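# Move cardboard box onto empty desk, else into tote

## Task

Place the cardboard box on whichever desk in the room has nothing on it; if every desk is occupied, put the box inside the tote near the door with no part sticking out past the tote's rim. Leave the foam blocks at their original spots and orientation, keep the tote standing on the floor at the end, and do not let the robot tip over or finish leaning. Nothing counts as done if it stays in place only because the robot is holding or propping it.

## Robot and tools

ROBOT. A Hello Robot Stretch 4 with one arm: an omni-wheel base, a lift riding up a mast, an arm that telescopes forward, a three-joint wrist (yaw, pitch, roll) and a two-finger gripper. It stands about 1.6 m tall; the base rim lies within 0.23 m of the base origin. Cameras: head_camera, head_left_camera, head_right_camera, wrist_camera. Loose objects may occasionally get a short shove from outside.

FRAMES. Base frame: origin on the floor below the base centre, x ahead, y to the left, z up. hand_pose is reported in it and marks the point midway between the fingers, 0.015 m back from the tips; with all wrist joints at 0 its axes line up with the base frame. The printed hand position may be slightly wrong. Odometry frame = the base frame as it was when the scene began; base_odometry counts wheel rotation only, so slipping shows up as motion. Heading is positive leftward, within -3.142 to 3.142.

execute_actions. Argument actions: a list holding one action, or empty (then it only reports state and images). Argument cameras: list of camera names, ["all"], null or omitted for every camera, [] for none; an unknown name rejects the call. An action may contain base, joints, or both, plus optional pace and contact_limits; alternatively it is just {"end_of_arm": "enable_torque"}, which re-powers any wrist or gripper motor that shut itself off. All motions in an action begin together.
- base: exactly one relative move from the base's current spot, in the base frame. translate_m: straight drive in metres, positive forward, -2 to 2. strafe_m: sideways drive in metres, positive left, -2 to 2. rotate_rad: turn in place in radians, positive counter-clockwise seen from above, -3.2 to 3.2. A base offset is measured from the position in the most recent state report.
- joints: absolute targets keyed by name, each one number. lift_m 0 to 1.2 m (tolerance 0.004); arm_m 0 to 0.55 m extension (0.004); wrist_yaw_rad -1.134 to 4.276 (0 = forward, positive to the left, 3.14 = folded back, above 3.4 the arm may block it; 0.02); wrist_pitch_rad -1.117 to 4.259 (0 level, 1.57 pointing down; 0.05); wrist_roll_rad -1.117 to 4.259 (0 = fingers level, positive = clockwise viewed from behind the hand; 0.02); gripper_m 0 to 0.08 m finger gap (0.002). A joint target outside its range is clamped and reported; any other bad value or unknown key rejects the whole call with no motion.
- pace: "slow", "default" (if omitted), "fast", "max". Base top speeds 0.1/0.3/0.4/0.6 m/s and 1/2/3/4 rad/s; with lift_m above 0.2 at the start of the move these shrink, to 0.3 m/s and 1 rad/s at lift 1.2.
- contact_limits: only key arm_m, 0 (gentlest) to 0.75 (firmest), default 0.5; how hard the arm may press before it halts.
No action runs longer than 15 s. Joints or base left out of an action may still be driving toward an earlier target without the status saying so.

wait: seconds 0 to 10; nothing new is commanded, then the same report as an empty execute_actions.
zoom_image: camera plus region [x0, y0, x1, y1] in pixels of that camera's latest full image, top-left origin, at most 504 by 504.
finished_scene: scene = the number of the current scene; ends it irreversibly after the last command has settled and reports success. Call it only once the goal is met and stable. A reply with no tool call ends everything.

RESULT LINES. pictures: camera order of returned images. lidar_m: 12 rough horizontal distances (m) from the base origin, 30-degree sectors starting straight ahead and going counter-clockwise (4th left, 7th behind, 10th right); "-" means nothing seen or closer than 0.25 m; it sees from about 0.15 m up to robot height (table tops included), may miss glass, clear plastic, thin legs and things behind. wrist_depth_mm: 7x7 grid of median depths from the top left, 100 to 2000 mm, "-" if unknown; the robot's own parts appear. turned_by_wheels vs turned_by_imu: a gap above about 0.1 rad means a bump or slip, and the heading error is roughly wheels minus imu. base_tilt: degrees, forward and right positive, with a fixed offset up to about 1.5 plus noise. motor_effort: percent of max, positive toward larger joint values, bracket = peak of last action (noisy); wheel_0..2 positive turns the base right. A load in a level gripper pushes wrist_pitch_rad effort away from 0.
base_status/joint_status: "done"; "off_target" (stopped short, may keep pushing); "contact_stop_at_<key>" (hit something; lift, arm or wheels go slack, a slack lift can sink, slack wheels can roll); "limit_stop_at_<name>"; "time_out"; "torque_fault". After these the part forgets its target. limit_stop_at_tilt: lean over 6 degrees, lift, arm and wheels go slack until it lessens. limit_stop_at_own_body: a joint nearly hit the robot; move it away, not back. on_its_own lists uncommanded events; "held at" is the held target. If a call reports a stop, later motion calls in the same reply are skipped.

GRIPPING. Command a gap smaller than the object; after contact the fingers aim only slightly past it. A held object shows as gripper_m above the command, effort off 0 and "off_target"; thin or light grips may read "done". Gripper effort staying beyond about 50, or a wrist pushed to its max (e.g. gripper pressed by base or arm motion, or over about 2.7 kg in a level hand), shuts the motor off: send enable_torque.

CAUTIONS. Unfold at the start with lift_m 0.4 and wrist_yaw_rad 0 together. Pitching up below -0.2 with roll under -0.4 or above 4 risks body contact. Do not drive or turn carrying more than 1 kg with arm_m above 0.2, especially at fast paces; avoid hard steady pushes or pulls, mainly with the hand high. Avoid drops, slams, knocking things over and torque faults; leave the foam blocks untouched. Shorter robot motion is better.

Each tool is called after "Request:" as a command line: name --argument value for each argument, lists and objects as JSON in quotes; but a table of rows of numbers goes row by row, as --pt "numbers of a row", without its own name.

## Session

Request:
execute_actions --actions '[]'

Scene clock: 0.00 s.
base_odometry: x=+0.000 y=+0.000 heading=+0.000 (m, m, rad; odometry frame)
turned_by_wheels: +0.000 (rad since the last result)
turned_by_imu: +0.000 (rad since the last result)
base_tilt: forward=+0.6 right=+0.0 (deg)
lidar_m: 0.78 0.78 0.91 0.77 0.78 0.88 0.88 0.88 1.01 1.54 2.10 0.93
base_status: not commanded
joint_positions: lift_m=+0.296 arm_m=+0.003 wrist_yaw_rad=+3.219 wrist_pitch_rad=+0.003 wrist_roll_rad=+0.009 gripper_m=+0.040
joint_status: not commanded
motor_effort: lift_m=+21 arm_m=-1 wrist_yaw_rad=+0 wrist_pitch_rad=-6 wrist_roll_rad=+0 gripper_m=+1 wheel_0=+1 wheel_1=-1 wheel_2=-1 (%)
hand_pose: x=-0.0453 y=+0.0707 z=+0.4741 quat_wxyz=(-0.039, -0.001, +0.004, +0.999) (m; base frame)
wrist_depth_mm: - - 132 1042 1060 1118 1182 / - - 126 1025 1078 1138 1182 / - - 134 229 1098 1138 1182 / 185 140 160 1060 1118 1160 1229 / 196 976 1025 1060 1118 1160 1229 / 199 1008 133 1078 1098 1182 1229 / 195 - - 1060 122 - 1182
pictures: head_camera, head_left_camera, head_right_camera, wrist_camera
Images, in order (width x height): head_camera 420x560, head_left_camera 420x672, head_right_camera 420x672, wrist_camera 616x392.

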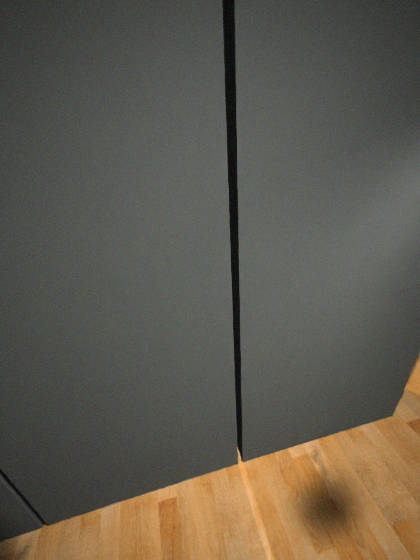

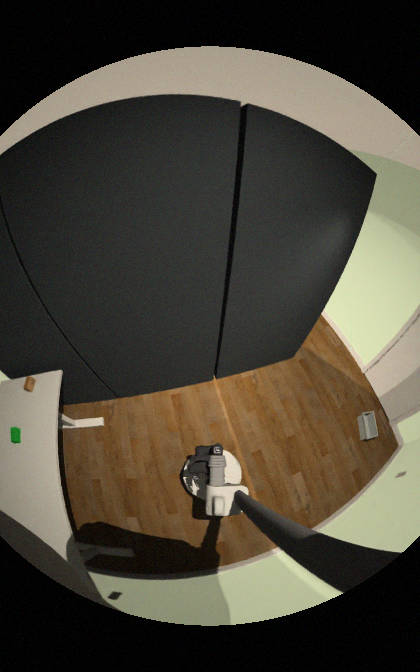

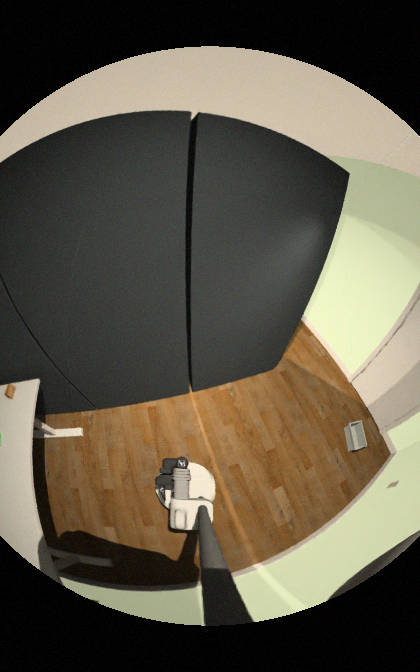

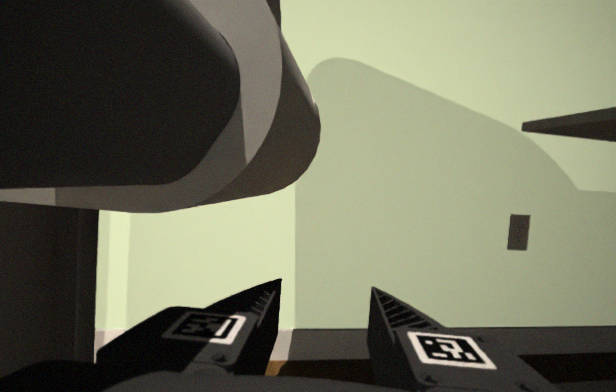

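Request:
execute_actions --actions '[{"base":{"rotate_rad":1.57},"joints":{"lift_m":1.0}}]'

Scene clock: 6.63 s.
base_odometry: x=+0.000 y=+0.000 heading=+1.570 (m, m, rad; odometry frame)
turned_by_wheels: +1.570 (rad since the last result)
turned_by_imu: +1.597 (rad since the last result)
base_tilt: forward=+0.5 right=+0.0 (deg)
lidar_m: 0.79 0.77 0.88 0.87 0.88 0.99 1.52 2.10 0.96 0.77 0.78 0.88
base_status: done
joint_positions: lift_m=+1.000 arm_m=+0.003 wrist_yaw_rad=+3.219 wrist_pitch_rad=+0.003 wrist_roll_rad=+0.009 gripper_m=+0.040
joint_status: all done
motor_effort: lift_m=+24(24) arm_m=-1(1) wrist_yaw_rad=+1(0) wrist_pitch_rad=-7(8) wrist_roll_rad=-1(0) gripper_m=+1(2) wheel_0=-2(11) wheel_1=-1(8) wheel_2=-2(8) (%)
hand_pose: x=-0.0453 y=+0.0707 z=+1.1774 quat_wxyz=(-0.039, -0.001, +0.004, +0.999) (m; base frame)
wrist_depth_mm: - - 132 - - 1397 1008 / - - 126 - - 1397 991 / - - 133 229 - 1366 1008 / 184 140 160 - - 1336 1008 / 196 - - - - 1336 991 / 199 - 133 - 1618 1308 991 / 195 - - - 122 - 946
pictures: head_camera, head_left_camera, head_right_camera, wrist_camera
Images, in order (width x height): head_camera 420x560, head_left_camera 420x672, head_right_camera 420x672, wrist_camera 616x392.

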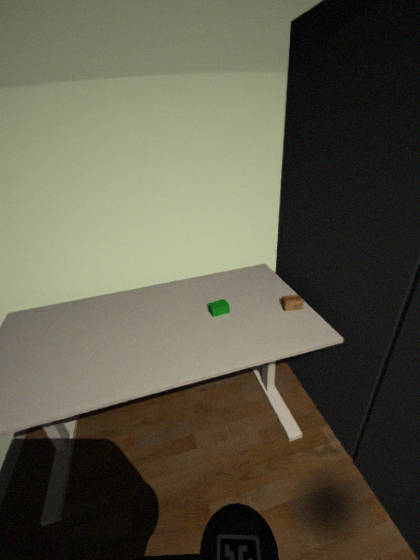

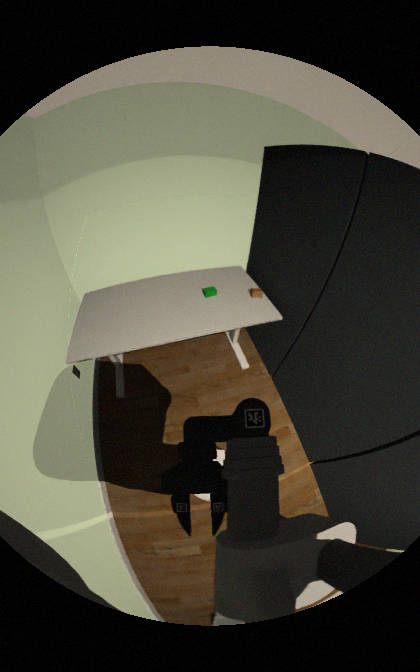

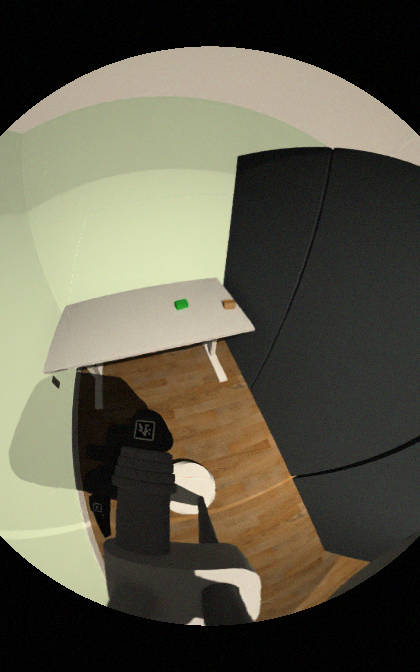

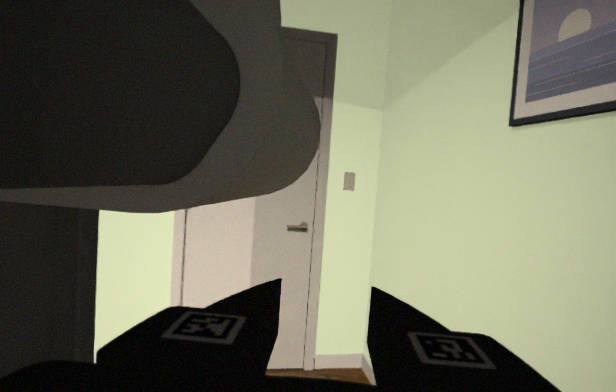

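Request:
zoom_image --camera "head_camera" --region '[180, 260, 360, 360]'

Request:
execute_actions --actions '[{"base":{"rotate_rad":-2.6},"joints":{"wrist_yaw_rad":3.1}}]'

Region (180, 260, 360, 360) of head_camera's 420x560 image, scaled by 2.800, with more detail than that image has.

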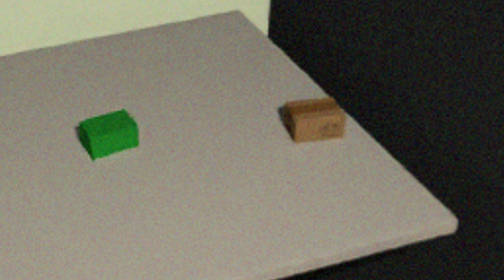

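Scene clock: 15.43 s.
base_odometry: x=+0.000 y=+0.000 heading=-1.030 (m, m, rad; odometry frame)
turned_by_wheels: -2.600 (rad since the last result)
turned_by_imu: -2.639 (rad since the last result)
base_tilt: forward=+0.4 right=+0.0 (deg)
lidar_m: 2.08 0.93 0.79 0.76 0.90 0.77 0.78 0.91 0.87 0.85 1.01 1.52
base_status: done
joint_positions: lift_m=+1.000 arm_m=+0.003 wrist_yaw_rad=+3.100 wrist_pitch_rad=+0.003 wrist_roll_rad=+0.009 gripper_m=+0.040
joint_status: all done
motor_effort: lift_m=+22(24) arm_m=-2(1) wrist_yaw_rad=-1(4) wrist_pitch_rad=-8(7) wrist_roll_rad=-1(1) gripper_m=+1(0) wheel_0=+2(9) wheel_1=+1(7) wheel_2=+1(7) (%)
hand_pose: x=-0.0354 y=+0.0962 z=+1.1775 quat_wxyz=(+0.021, -0.001, +0.004, +1.000) (m; base frame)
wrist_depth_mm: - 136 216 1756 1618 1576 1464 / - 116 140 1756 1618 1537 1464 / - 126 167 1708 1661 1576 1499 / 142 142 1863 1756 1661 1576 1499 / 1138 1537 1863 1756 1661 1576 1499 / 1138 1336 133 1430 1255 1576 1499 / 236 - - 1025 122 - 1118
pictures: head_camera, head_left_camera, head_right_camera, wrist_camera
Images, in order (width x height): head_camera 420x560, head_left_camera 420x672, head_right_camera 420x672, wrist_camera 616x392.

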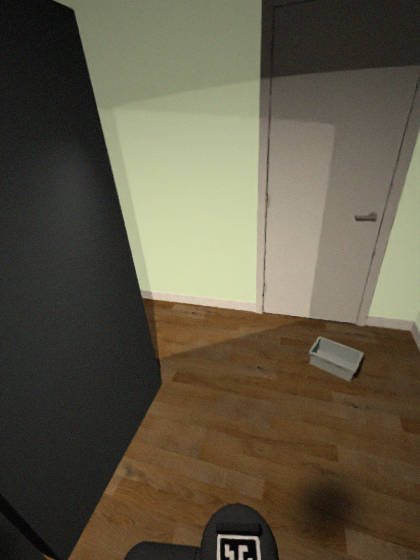

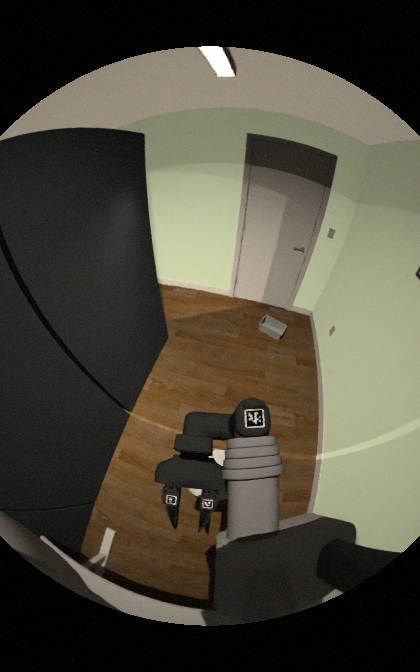

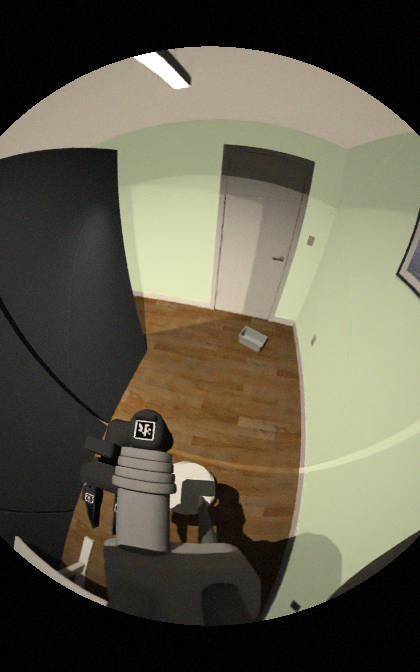

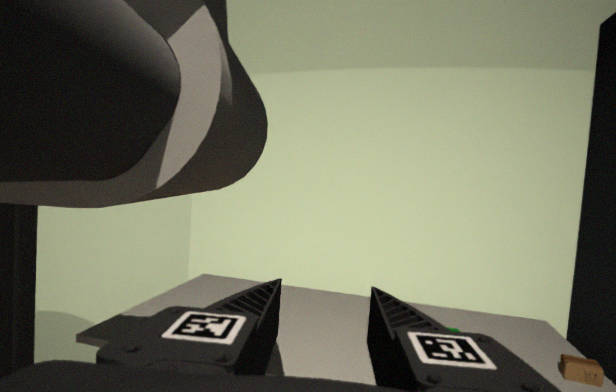

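Request:
execute_actions --actions '[{"base":{"rotate_rad":-0.52}}]' --cameras '[]'

Request:
execute_actions --actions '[{"base":{"translate_m":1.0}}]'

Scene clock: 25.50 s.
base_odometry: x=+0.000 y=+0.000 heading=-1.550 (m, m, rad; odometry frame)
turned_by_wheels: -0.520 (rad since the last result)
turned_by_imu: -0.526 (rad since the last result)
base_tilt: forward=+0.4 right=+0.0 (deg)
lidar_m: 1.54 2.10 0.92 0.78 0.78 0.92 0.79 0.78 0.90 0.88 0.87 1.04
base_status: done
joint_positions: lift_m=+1.000 arm_m=+0.003 wrist_yaw_rad=+3.100 wrist_pitch_rad=+0.003 wrist_roll_rad=+0.009 gripper_m=+0.040
joint_status: not commanded
motor_effort: lift_m=+22(22) arm_m=-1(2) wrist_yaw_rad=+0(1) wrist_pitch_rad=-8(8) wrist_roll_rad=+0(1) gripper_m=+1(1) wheel_0=+2(9) wheel_1=+1(5) wheel_2=+2(7) (%)
hand_pose: x=-0.0354 y=+0.0962 z=+1.1775 quat_wxyz=(+0.021, -0.001, +0.004, +1.000) (m; base frame)
wrist_depth_mm: - 136 216 1756 1863 1098 831 / - 116 140 1756 1576 1078 820 / - 126 167 1808 1576 1060 809 / 142 142 1708 1808 1537 1025 809 / 1537 1661 1708 1863 1499 1042 798 / 1118 1336 133 1430 1255 1025 798 / 235 - - 1078 122 - 778
pictures: none
No camera images: the call's "cameras" was empty. Leave "cameras" out to get every camera's image.

Scene clock: 30.33 s.
base_odometry: x=+0.021 y=-1.000 heading=-1.549 (m, m, rad; odometry frame)
turned_by_wheels: +0.000 (rad since the last result)
turned_by_imu: +0.004 (rad since the last result)
base_tilt: forward=+0.4 right=+0.0 (deg)
lidar_m: 0.56 0.60 1.32 1.05 1.05 1.22 1.74 1.32 0.70 0.59 0.61 0.72
base_status: done
joint_positions: lift_m=+1.000 arm_m=+0.003 wrist_yaw_rad=+3.100 wrist_pitch_rad=+0.003 wrist_roll_rad=+0.009 gripper_m=+0.040
joint_status: not commanded
motor_effort: lift_m=+22(22) arm_m=-2(1) wrist_yaw_rad=+0(0) wrist_pitch_rad=-9(8) wrist_roll_rad=-1(0) gripper_m=+1(0) wheel_0=+3(6) wheel_1=+2(4) wheel_2=-1(11) (%)
hand_pose: x=-0.0354 y=+0.0962 z=+1.1775 quat_wxyz=(+0.021, -0.001, +0.004, +1.000) (m; base frame)
wrist_depth_mm: - 136 216 - - 1537 1118 / - 116 140 - - 1464 1118 / - 126 167 - - 1430 1118 / 142 142 - - - 1464 1098 / 1708 - - - - 1397 1118 / 1756 - 133 - 1708 1397 1078 / 236 - - - 122 - 1060
pictures: head_camera, head_left_camera, head_right_camera, wrist_camera
Images, in order (width x height): head_camera 420x560, head_left_camera 420x672, head_right_camera 420x672, wrist_camera 616x392.

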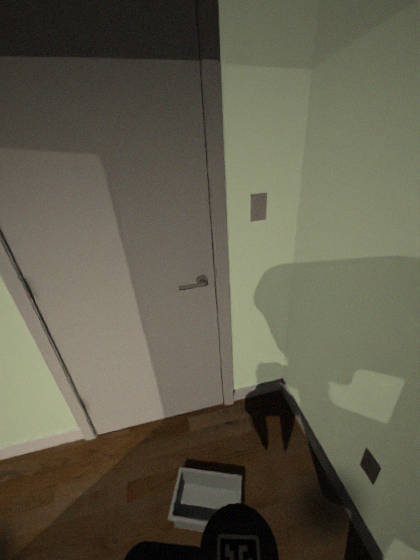

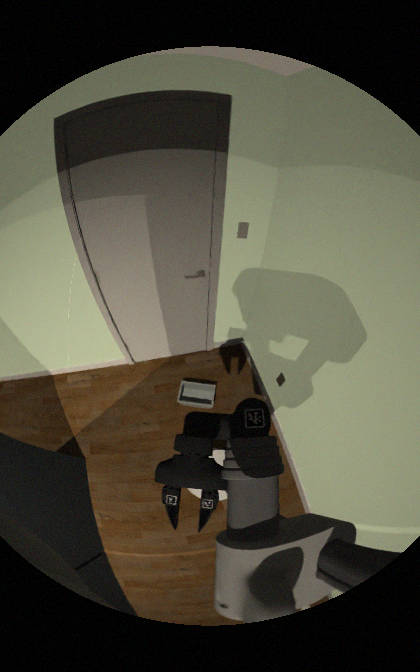

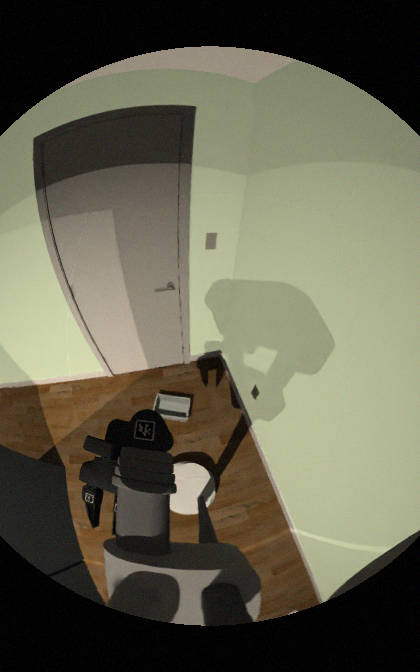

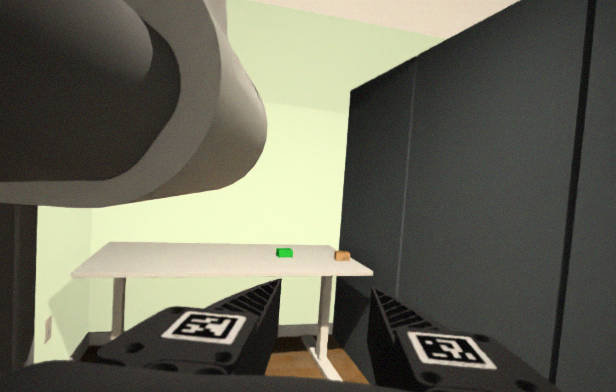

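Request:
execute_actions --actions '[{"base":{"rotate_rad":1.5}}]'

Scene clock: 40.27 s.
base_odometry: x=+0.021 y=-1.000 heading=-0.050 (m, m, rad; odometry frame)
turned_by_wheels: +1.499 (rad since the last result)
turned_by_imu: +1.525 (rad since the last result)
base_tilt: forward=+0.5 right=+0.0 (deg)
lidar_m: 1.05 1.05 1.18 1.72 1.49 0.74 0.61 0.62 0.70 0.55 0.60 1.24
base_status: done
joint_positions: lift_m=+1.000 arm_m=+0.003 wrist_yaw_rad=+3.100 wrist_pitch_rad=+0.003 wrist_roll_rad=+0.009 gripper_m=+0.040
joint_status: not commanded
motor_effort: lift_m=+22(22) arm_m=-1(2) wrist_yaw_rad=+0(0) wrist_pitch_rad=-8(6) wrist_roll_rad=+0(1) gripper_m=+0(1) wheel_0=-3(9) wheel_1=-1(7) wheel_2=-3(8) (%)
hand_pose: x=-0.0353 y=+0.0962 z=+1.1775 quat_wxyz=(+0.021, -0.001, +0.004, +1.000) (m; base frame)
wrist_depth_mm: - 136 216 788 866 976 1060 / - 116 140 809 878 976 1078 / - 126 167 831 904 1008 1098 / 142 142 759 831 904 1008 1118 / 676 723 788 854 917 1025 1138 / 676 723 132 854 904 1042 1160 / 235 - - 866 122 - 1182
pictures: head_camera, head_left_camera, head_right_camera, wrist_camera
Images, in order (width x height): head_camera 420x560, head_left_camera 420x672, head_right_camera 420x672, wrist_camera 616x392.

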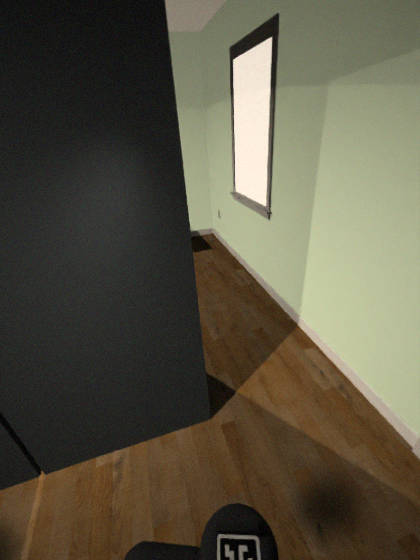

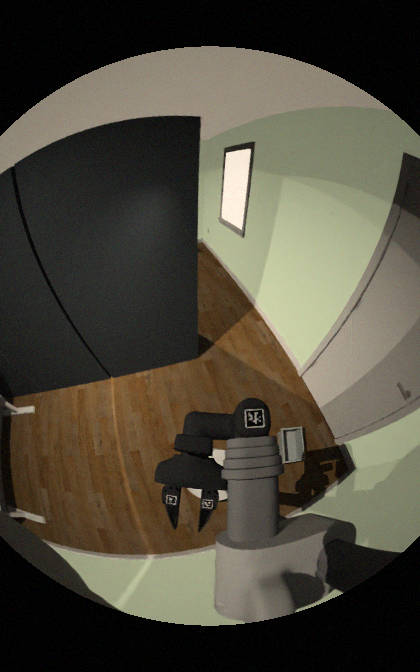

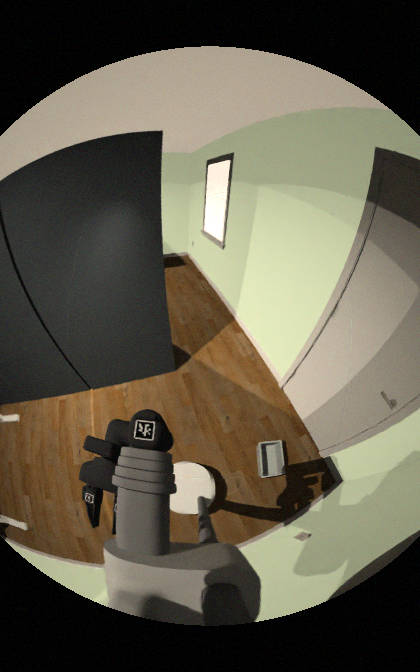

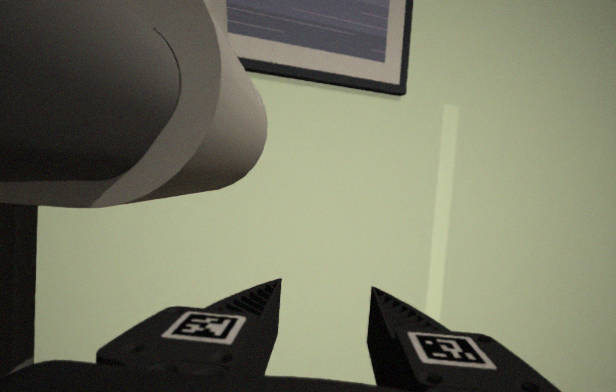

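Request:
execute_actions --actions '[{"base":{"rotate_rad":0.25}}]' --cameras '[]'

Request:
execute_actions --actions '[{"base":{"translate_m":0.6}}]'

Scene clock: 67.13 s.
base_odometry: x=+0.021 y=-1.000 heading=+0.199 (m, m, rad; odometry frame)
turned_by_wheels: +0.249 (rad since the last result)
turned_by_imu: +0.254 (rad since the last result)
base_tilt: forward=+0.4 right=-0.1 (deg)
lidar_m: 1.03 1.06 1.37 1.71 1.01 0.66 0.61 0.63 0.83 0.58 0.62 1.54
base_status: done
joint_positions: lift_m=+1.000 arm_m=+0.003 wrist_yaw_rad=+3.100 wrist_pitch_rad=+0.003 wrist_roll_rad=+0.009 gripper_m=+0.040
joint_status: not commanded
motor_effort: lift_m=+22(23) arm_m=-2(1) wrist_yaw_rad=+0(1) wrist_pitch_rad=-6(8) wrist_roll_rad=-1(1) gripper_m=+1(0) wheel_0=-4(7) wheel_1=-3(5) wheel_2=-3(7) (%)
hand_pose: x=-0.0353 y=+0.0962 z=+1.1775 quat_wxyz=(+0.021, -0.001, +0.004, +1.000) (m; base frame)
wrist_depth_mm: - 136 216 732 750 768 809 / - 116 140 759 768 788 820 / - 126 167 768 788 809 820 / 142 142 759 778 798 809 831 / 732 750 759 778 809 820 842 / 732 750 133 778 788 831 842 / 235 - - 798 122 - 854
pictures: none
No camera images: the call's "cameras" was empty. Leave "cameras" out to get every camera's image.

Scene clock: 70.60 s.
base_odometry: x=+0.609 y=-0.881 heading=+0.199 (m, m, rad; odometry frame)
turned_by_wheels: +0.000 (rad since the last result)
turned_by_imu: +0.003 (rad since the last result)
base_tilt: forward=+0.5 right=-0.1 (deg)
lidar_m: 0.43 0.46 0.60 1.37 1.86 1.30 1.20 0.87 0.80 1.07 1.13 1.47
base_status: done
joint_positions: lift_m=+1.000 arm_m=+0.003 wrist_yaw_rad=+3.100 wrist_pitch_rad=+0.003 wrist_roll_rad=+0.009 gripper_m=+0.040
joint_status: not commanded
motor_effort: lift_m=+22(23) arm_m=-2(2) wrist_yaw_rad=-1(1) wrist_pitch_rad=-6(7) wrist_roll_rad=+0(0) gripper_m=+1(0) wheel_0=+1(7) wheel_1=+0(10) wheel_2=-1(11) (%)
hand_pose: x=-0.0353 y=+0.0962 z=+1.1775 quat_wxyz=(+0.021, -0.001, +0.004, +1.000) (m; base frame)
wrist_depth_mm: - 136 216 1336 1336 1397 1430 / - 116 140 1336 1366 1430 1464 / - 126 167 1366 1397 1397 1430 / 142 142 1366 1397 1397 1430 1464 / 1308 1336 1366 1397 1430 1464 1499 / 1336 1366 133 1430 1430 1464 1499 / 236 - - 1430 122 - 1537
pictures: head_camera, head_left_camera, head_right_camera, wrist_camera
Images, in order (width x height): head_camera 420x560, head_left_camera 420x672, head_right_camera 420x672, wrist_camera 616x392.

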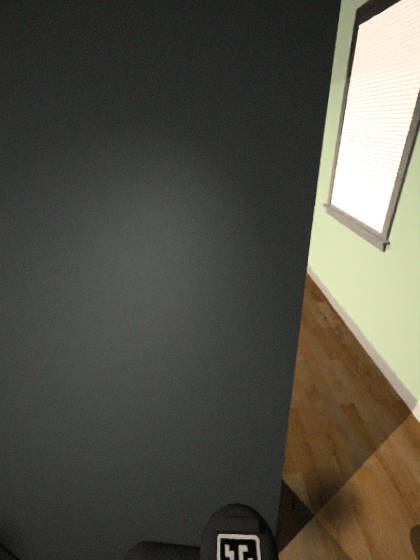

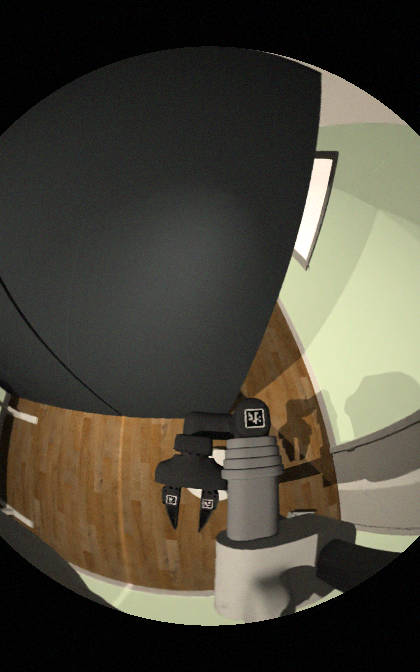

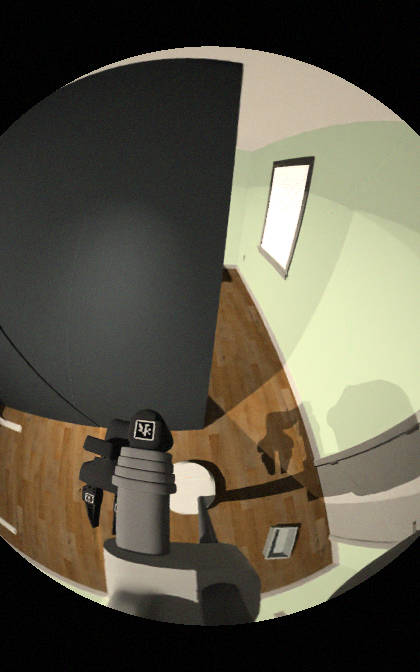

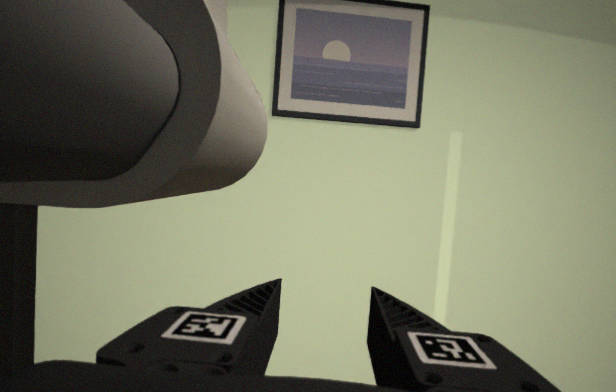

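Request:
execute_actions --actions '[{"base":{"strafe_m":-0.58}}]' --cameras '[]'

Request:
execute_actions --actions '[{"base":{"translate_m":1.3}}]'

Scene clock: 80.53 s.
base_odometry: x=+0.724 y=-1.449 heading=+0.199 (m, m, rad; odometry frame)
turned_by_wheels: +0.000 (rad since the last result)
turned_by_imu: +0.001 (rad since the last result)
base_tilt: forward=+0.5 right=-0.1 (deg)
lidar_m: 1.55 0.66 0.67 1.54 1.83 1.25 0.52 0.47 0.56 0.48 0.54 0.69
base_status: done
joint_positions: lift_m=+1.000 arm_m=+0.003 wrist_yaw_rad=+3.100 wrist_pitch_rad=+0.003 wrist_roll_rad=+0.009 gripper_m=+0.040
joint_status: not commanded
motor_effort: lift_m=+22(22) arm_m=-1(2) wrist_yaw_rad=+0(0) wrist_pitch_rad=-8(7) wrist_roll_rad=+0(0) gripper_m=+2(0) wheel_0=+1(12) wheel_1=+0(8) wheel_2=+0(1) (%)
hand_pose: x=-0.0353 y=+0.0962 z=+1.1775 quat_wxyz=(+0.021, -0.001, +0.004, +1.000) (m; base frame)
wrist_depth_mm: - 136 216 1281 1308 1308 1366 / - 116 139 1281 1308 1336 1366 / - 126 167 1308 1336 1366 1397 / 142 142 1281 1336 1366 1397 1464 / 1060 1281 1308 1336 1366 1397 1430 / 1078 1308 133 1366 1366 1397 1430 / 235 - - 1366 122 - 1464
pictures: none
No camera images: the call's "cameras" was empty. Leave "cameras" out to get every camera's image.

Scene clock: 86.33 s.
base_odometry: x=+1.998 y=-1.192 heading=+0.200 (m, m, rad; odometry frame)
turned_by_wheels: +0.000 (rad since the last result)
turned_by_imu: +0.005 (rad since the last result)
base_tilt: forward=+0.4 right=+0.0 (deg)
lidar_m: 1.13 1.50 1.93 1.71 0.54 0.68 1.71 0.67 0.44 0.39 0.40 0.53
base_status: done
joint_positions: lift_m=+1.000 arm_m=+0.003 wrist_yaw_rad=+3.100 wrist_pitch_rad=+0.003 wrist_roll_rad=+0.009 gripper_m=+0.040
joint_status: not commanded
motor_effort: lift_m=+22(22) arm_m=-2(2) wrist_yaw_rad=+0(0) wrist_pitch_rad=-8(8) wrist_roll_rad=-1(1) gripper_m=+1(1) wheel_0=+3(10) wheel_1=+1(7) wheel_2=-2(10) (%)
hand_pose: x=-0.0353 y=+0.0962 z=+1.1775 quat_wxyz=(+0.021, -0.001, +0.004, +1.000) (m; base frame)
wrist_depth_mm: - 136 216 - - 831 585 / - 116 140 - - 820 580 / - 126 167 - - 798 574 / 142 142 - - - 788 569 / 854 1336 - - - 778 559 / 866 1336 133 - - 759 559 / 235 - - - 122 - 554
pictures: head_camera, head_left_camera, head_right_camera, wrist_camera
Images, in order (width x height): head_camera 420x560, head_left_camera 420x672, head_right_camera 420x672, wrist_camera 616x392.

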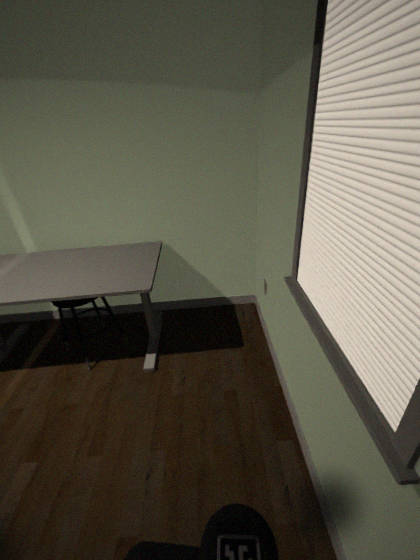

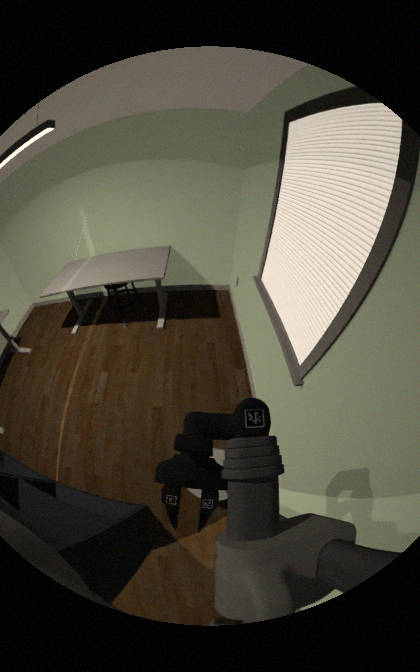

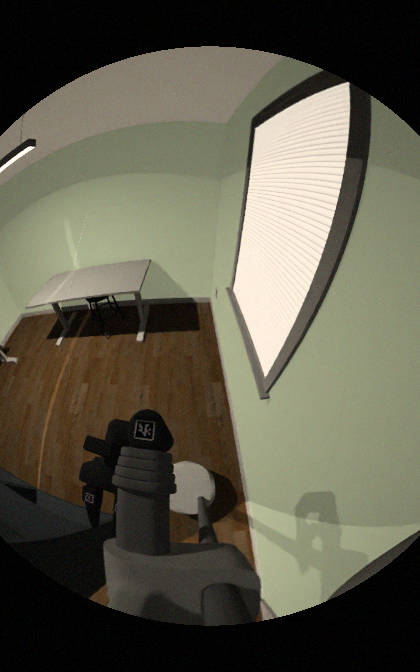

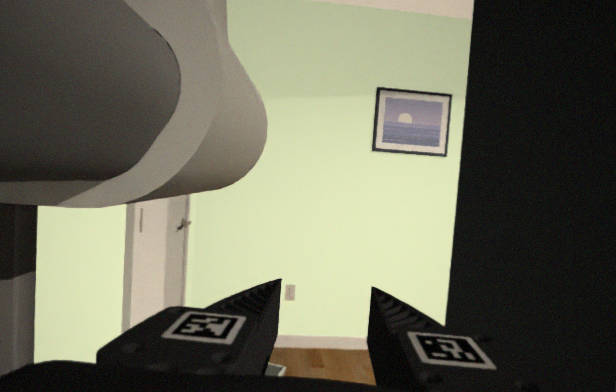

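Request:
execute_actions --actions '[{"base":{"translate_m":0.4}}]' --cameras '[]'

Request:
execute_actions --actions '[{"base":{"rotate_rad":0.9},"joints":{"lift_m":1.2}}]'

Scene clock: 94.73 s.
base_odometry: x=+2.390 y=-1.112 heading=+0.200 (m, m, rad; odometry frame)
turned_by_wheels: +0.000 (rad since the last result)
turned_by_imu: +0.003 (rad since the last result)
base_tilt: forward=+0.3 right=+0.0 (deg)
lidar_m: 1.16 1.15 1.43 2.50 1.06 0.86 2.12 0.61 0.40 0.31 0.34 0.48
base_status: done
joint_positions: lift_m=+1.000 arm_m=+0.003 wrist_yaw_rad=+3.100 wrist_pitch_rad=+0.003 wrist_roll_rad=+0.009 gripper_m=+0.040
joint_status: not commanded
motor_effort: lift_m=+22(22) arm_m=-2(2) wrist_yaw_rad=-1(0) wrist_pitch_rad=-8(7) wrist_roll_rad=+0(0) gripper_m=+0(1) wheel_0=+2(9) wheel_1=+1(4) wheel_2=-1(11) (%)
hand_pose: x=-0.0353 y=+0.0962 z=+1.1775 quat_wxyz=(+0.021, -0.001, +0.004, +1.000) (m; base frame)
wrist_depth_mm: - 136 216 - - 976 1308 / - 116 140 - - 946 1336 / - 126 167 - - 976 1229 / 142 142 - - - 976 1366 / 788 1308 - - - 1025 1366 / 798 1229 133 - 1060 931 991 / 235 - - - 122 - 1430
pictures: none
No camera images: the call's "cameras" was empty. Leave "cameras" out to get every camera's image.

Scene clock: 96.63 s.
base_odometry: x=+2.390 y=-1.112 heading=+1.099 (m, m, rad; odometry frame)
turned_by_wheels: +0.900 (rad since the last result)
turned_by_imu: +0.914 (rad since the last result)
base_tilt: forward=+0.4 right=+0.0 (deg)
lidar_m: 1.25 2.51 1.32 0.84 1.16 0.72 0.43 0.35 0.34 0.40 0.72 1.15
base_status: done
joint_positions: lift_m=+1.199 arm_m=+0.003 wrist_yaw_rad=+3.100 wrist_pitch_rad=+0.003 wrist_roll_rad=+0.009 gripper_m=+0.040
joint_status: all done
motor_effort: lift_m=+23(22) arm_m=-2(2) wrist_yaw_rad=-1(1) wrist_pitch_rad=-8(8) wrist_roll_rad=+0(0) gripper_m=+0(1) wheel_0=-3(5) wheel_1=+0(6) wheel_2=-2(8) (%)
hand_pose: x=-0.0353 y=+0.0962 z=+1.3770 quat_wxyz=(+0.021, -0.001, +0.004, +1.000) (m; base frame)
wrist_depth_mm: - 136 195 221 215 1255 1983 / - 116 140 715 931 1308 - / - 126 166 750 960 1366 - / 142 142 609 759 976 1397 - / 455 525 627 778 1008 1430 - / 462 525 133 788 904 1499 - / 236 - - 809 122 - -
pictures: head_camera, head_left_camera, head_right_camera, wrist_camera
Images, in order (width x height): head_camera 420x560, head_left_camera 420x672, head_right_camera 420x672, wrist_camera 616x392.

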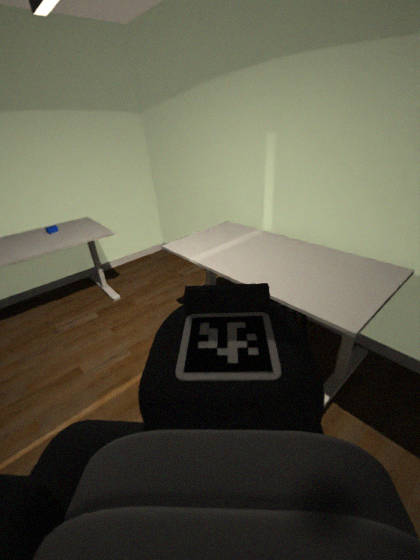

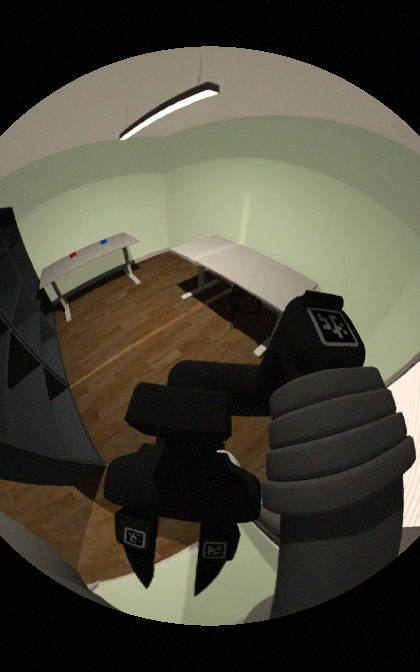

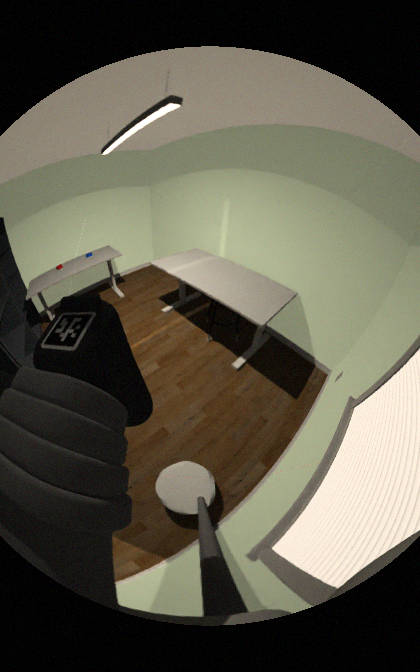

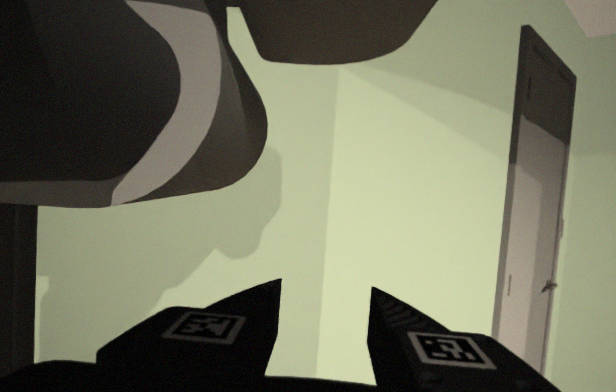

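Request:
zoom_image --camera "head_camera" --region '[150, 200, 420, 350]'

Region (150, 200, 420, 350) of head_camera's 420x560 image, scaled by 1.867, with more detail than that image has.

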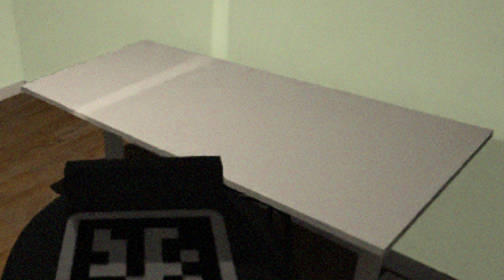

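Request:
execute_actions --actions '[{"base":{"rotate_rad":-0.84},"joints":{"lift_m":0.5}}]' --cameras '[]'

Request:
execute_actions --actions '[{"base":{"strafe_m":0.15},"pace":"fast"}]' --cameras '[]'

Request:
execute_actions --actions '[{"base":{"translate_m":-1.75},"pace":"fast"}]'

Scene clock: 111.43 s.
base_odometry: x=+2.390 y=-1.112 heading=+0.260 (m, m, rad; odometry frame)
turned_by_wheels: -0.839 (rad since the last result)
turned_by_imu: -0.851 (rad since the last result)
base_tilt: forward=+0.3 right=+0.0 (deg)
lidar_m: 1.39 1.12 1.48 2.53 0.99 0.87 1.67 0.58 0.40 0.31 0.33 0.47
base_status: done
joint_positions: lift_m=+0.500 arm_m=+0.003 wrist_yaw_rad=+3.100 wrist_pitch_rad=+0.003 wrist_roll_rad=+0.009 gripper_m=+0.040
joint_status: all done
motor_effort: lift_m=+18(19) arm_m=-2(2) wrist_yaw_rad=+0(0) wrist_pitch_rad=-8(7) wrist_roll_rad=-1(1) gripper_m=+1(0) wheel_0=+3(5) wheel_1=+1(4) wheel_2=+3(6) (%)
hand_pose: x=-0.0353 y=+0.0962 z=+0.6779 quat_wxyz=(+0.021, -0.001, +0.004, +1.000) (m; base frame)
wrist_depth_mm: - 136 216 - - 991 1281 / - 116 140 - - 976 878 / - 126 167 - - 946 1281 / 142 142 - - - 946 1281 / 732 1138 - - - 931 1308 / 732 1078 133 - 1205 960 1308 / 235 - - 1464 122 - 1308
pictures: none
No camera images: the call's "cameras" was empty. Leave "cameras" out to get every camera's image.

Scene clock: 112.93 s.
base_odometry: x=+2.352 y=-0.967 heading=+0.260 (m, m, rad; odometry frame)
turned_by_wheels: +0.000 (rad since the last result)
turned_by_imu: +0.000 (rad since the last result)
base_tilt: forward=+0.4 right=-0.1 (deg)
lidar_m: 1.13 1.09 1.45 2.37 0.98 0.78 2.12 0.79 0.53 0.50 0.51 0.67
base_status: done
joint_positions: lift_m=+0.500 arm_m=+0.003 wrist_yaw_rad=+3.100 wrist_pitch_rad=+0.003 wrist_roll_rad=+0.009 gripper_m=+0.040
joint_status: not commanded
motor_effort: lift_m=+18(18) arm_m=-2(2) wrist_yaw_rad=+0(0) wrist_pitch_rad=-9(6) wrist_roll_rad=-1(0) gripper_m=+0(1) wheel_0=-1(10) wheel_1=-2(12) wheel_2=+0(1) (%)
hand_pose: x=-0.0353 y=+0.0962 z=+0.6779 quat_wxyz=(+0.021, -0.001, +0.004, +1.000) (m; base frame)
wrist_depth_mm: - 136 216 - - 1255 1255 / - 116 140 - - 854 946 / - 126 167 - 1255 1255 1281 / 142 142 - - 1205 1308 1308 / 946 1499 - - 1160 1160 1281 / 976 1397 133 - 831 1308 1336 / 235 - - 1464 122 - 1336
pictures: none
No camera images: the call's "cameras" was empty. Leave "cameras" out to get every camera's image.

Scene clock: 118.60 s.
base_odometry: x=+0.660 y=-1.416 heading=+0.260 (m, m, rad; odometry frame)
turned_by_wheels: +0.000 (rad since the last result)
turned_by_imu: -0.004 (rad since the last result)
base_tilt: forward=+0.4 right=+0.0 (deg)
lidar_m: 2.05 0.66 0.80 1.99 1.66 1.15 0.57 0.38 0.60 0.53 0.59 0.78
base_status: done
joint_positions: lift_m=+0.500 arm_m=+0.003 wrist_yaw_rad=+3.100 wrist_pitch_rad=+0.003 wrist_roll_rad=+0.009 gripper_m=+0.040
joint_status: not commanded
motor_effort: lift_m=+18(18) arm_m=-1(2) wrist_yaw_rad=+0(0) wrist_pitch_rad=-8(8) wrist_roll_rad=-1(0) gripper_m=+0(1) wheel_0=-1(11) wheel_1=+0(7) wheel_2=-2(13) (%)
hand_pose: x=-0.0353 y=+0.0962 z=+0.6779 quat_wxyz=(+0.021, -0.001, +0.004, +1.000) (m; base frame)
wrist_depth_mm: - 136 216 1255 1229 1255 1255 / - 116 140 1229 1255 1255 1281 / - 126 167 1255 1255 1281 1281 / 142 142 1255 1281 1255 1281 1308 / 1042 1255 1255 1281 1281 1308 1308 / 1042 1255 133 1281 1281 1308 1308 / 236 - - 1281 122 - 1336
pictures: head_camera, head_left_camera, head_right_camera, wrist_camera
Images, in order (width x height): head_camera 420x560, head_left_camera 420x672, head_right_camera 420x672, wrist_camera 616x392.

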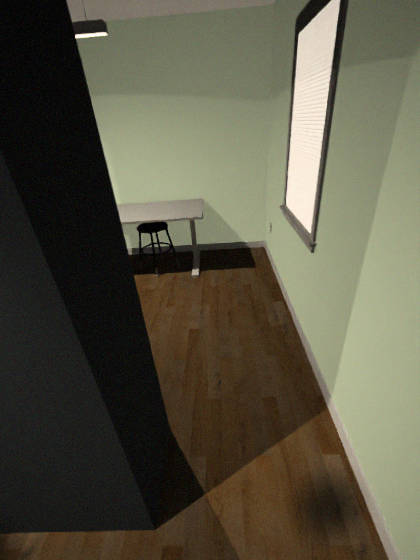

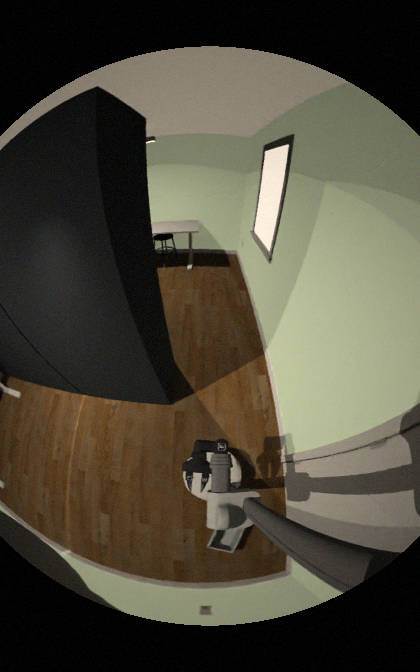

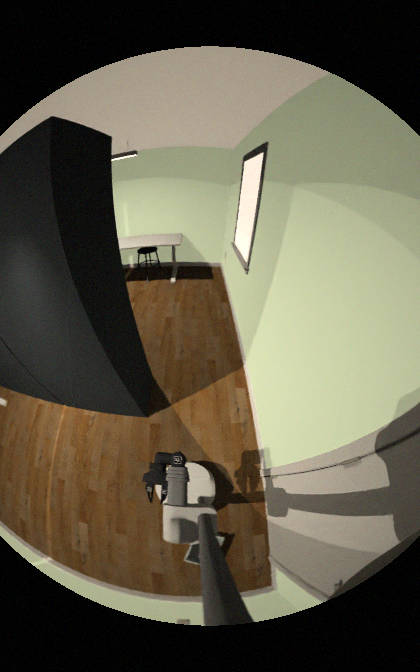

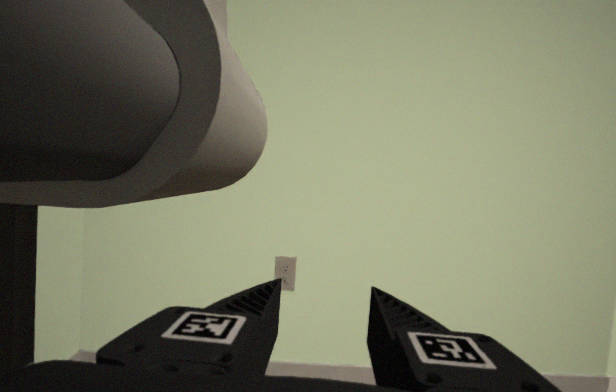

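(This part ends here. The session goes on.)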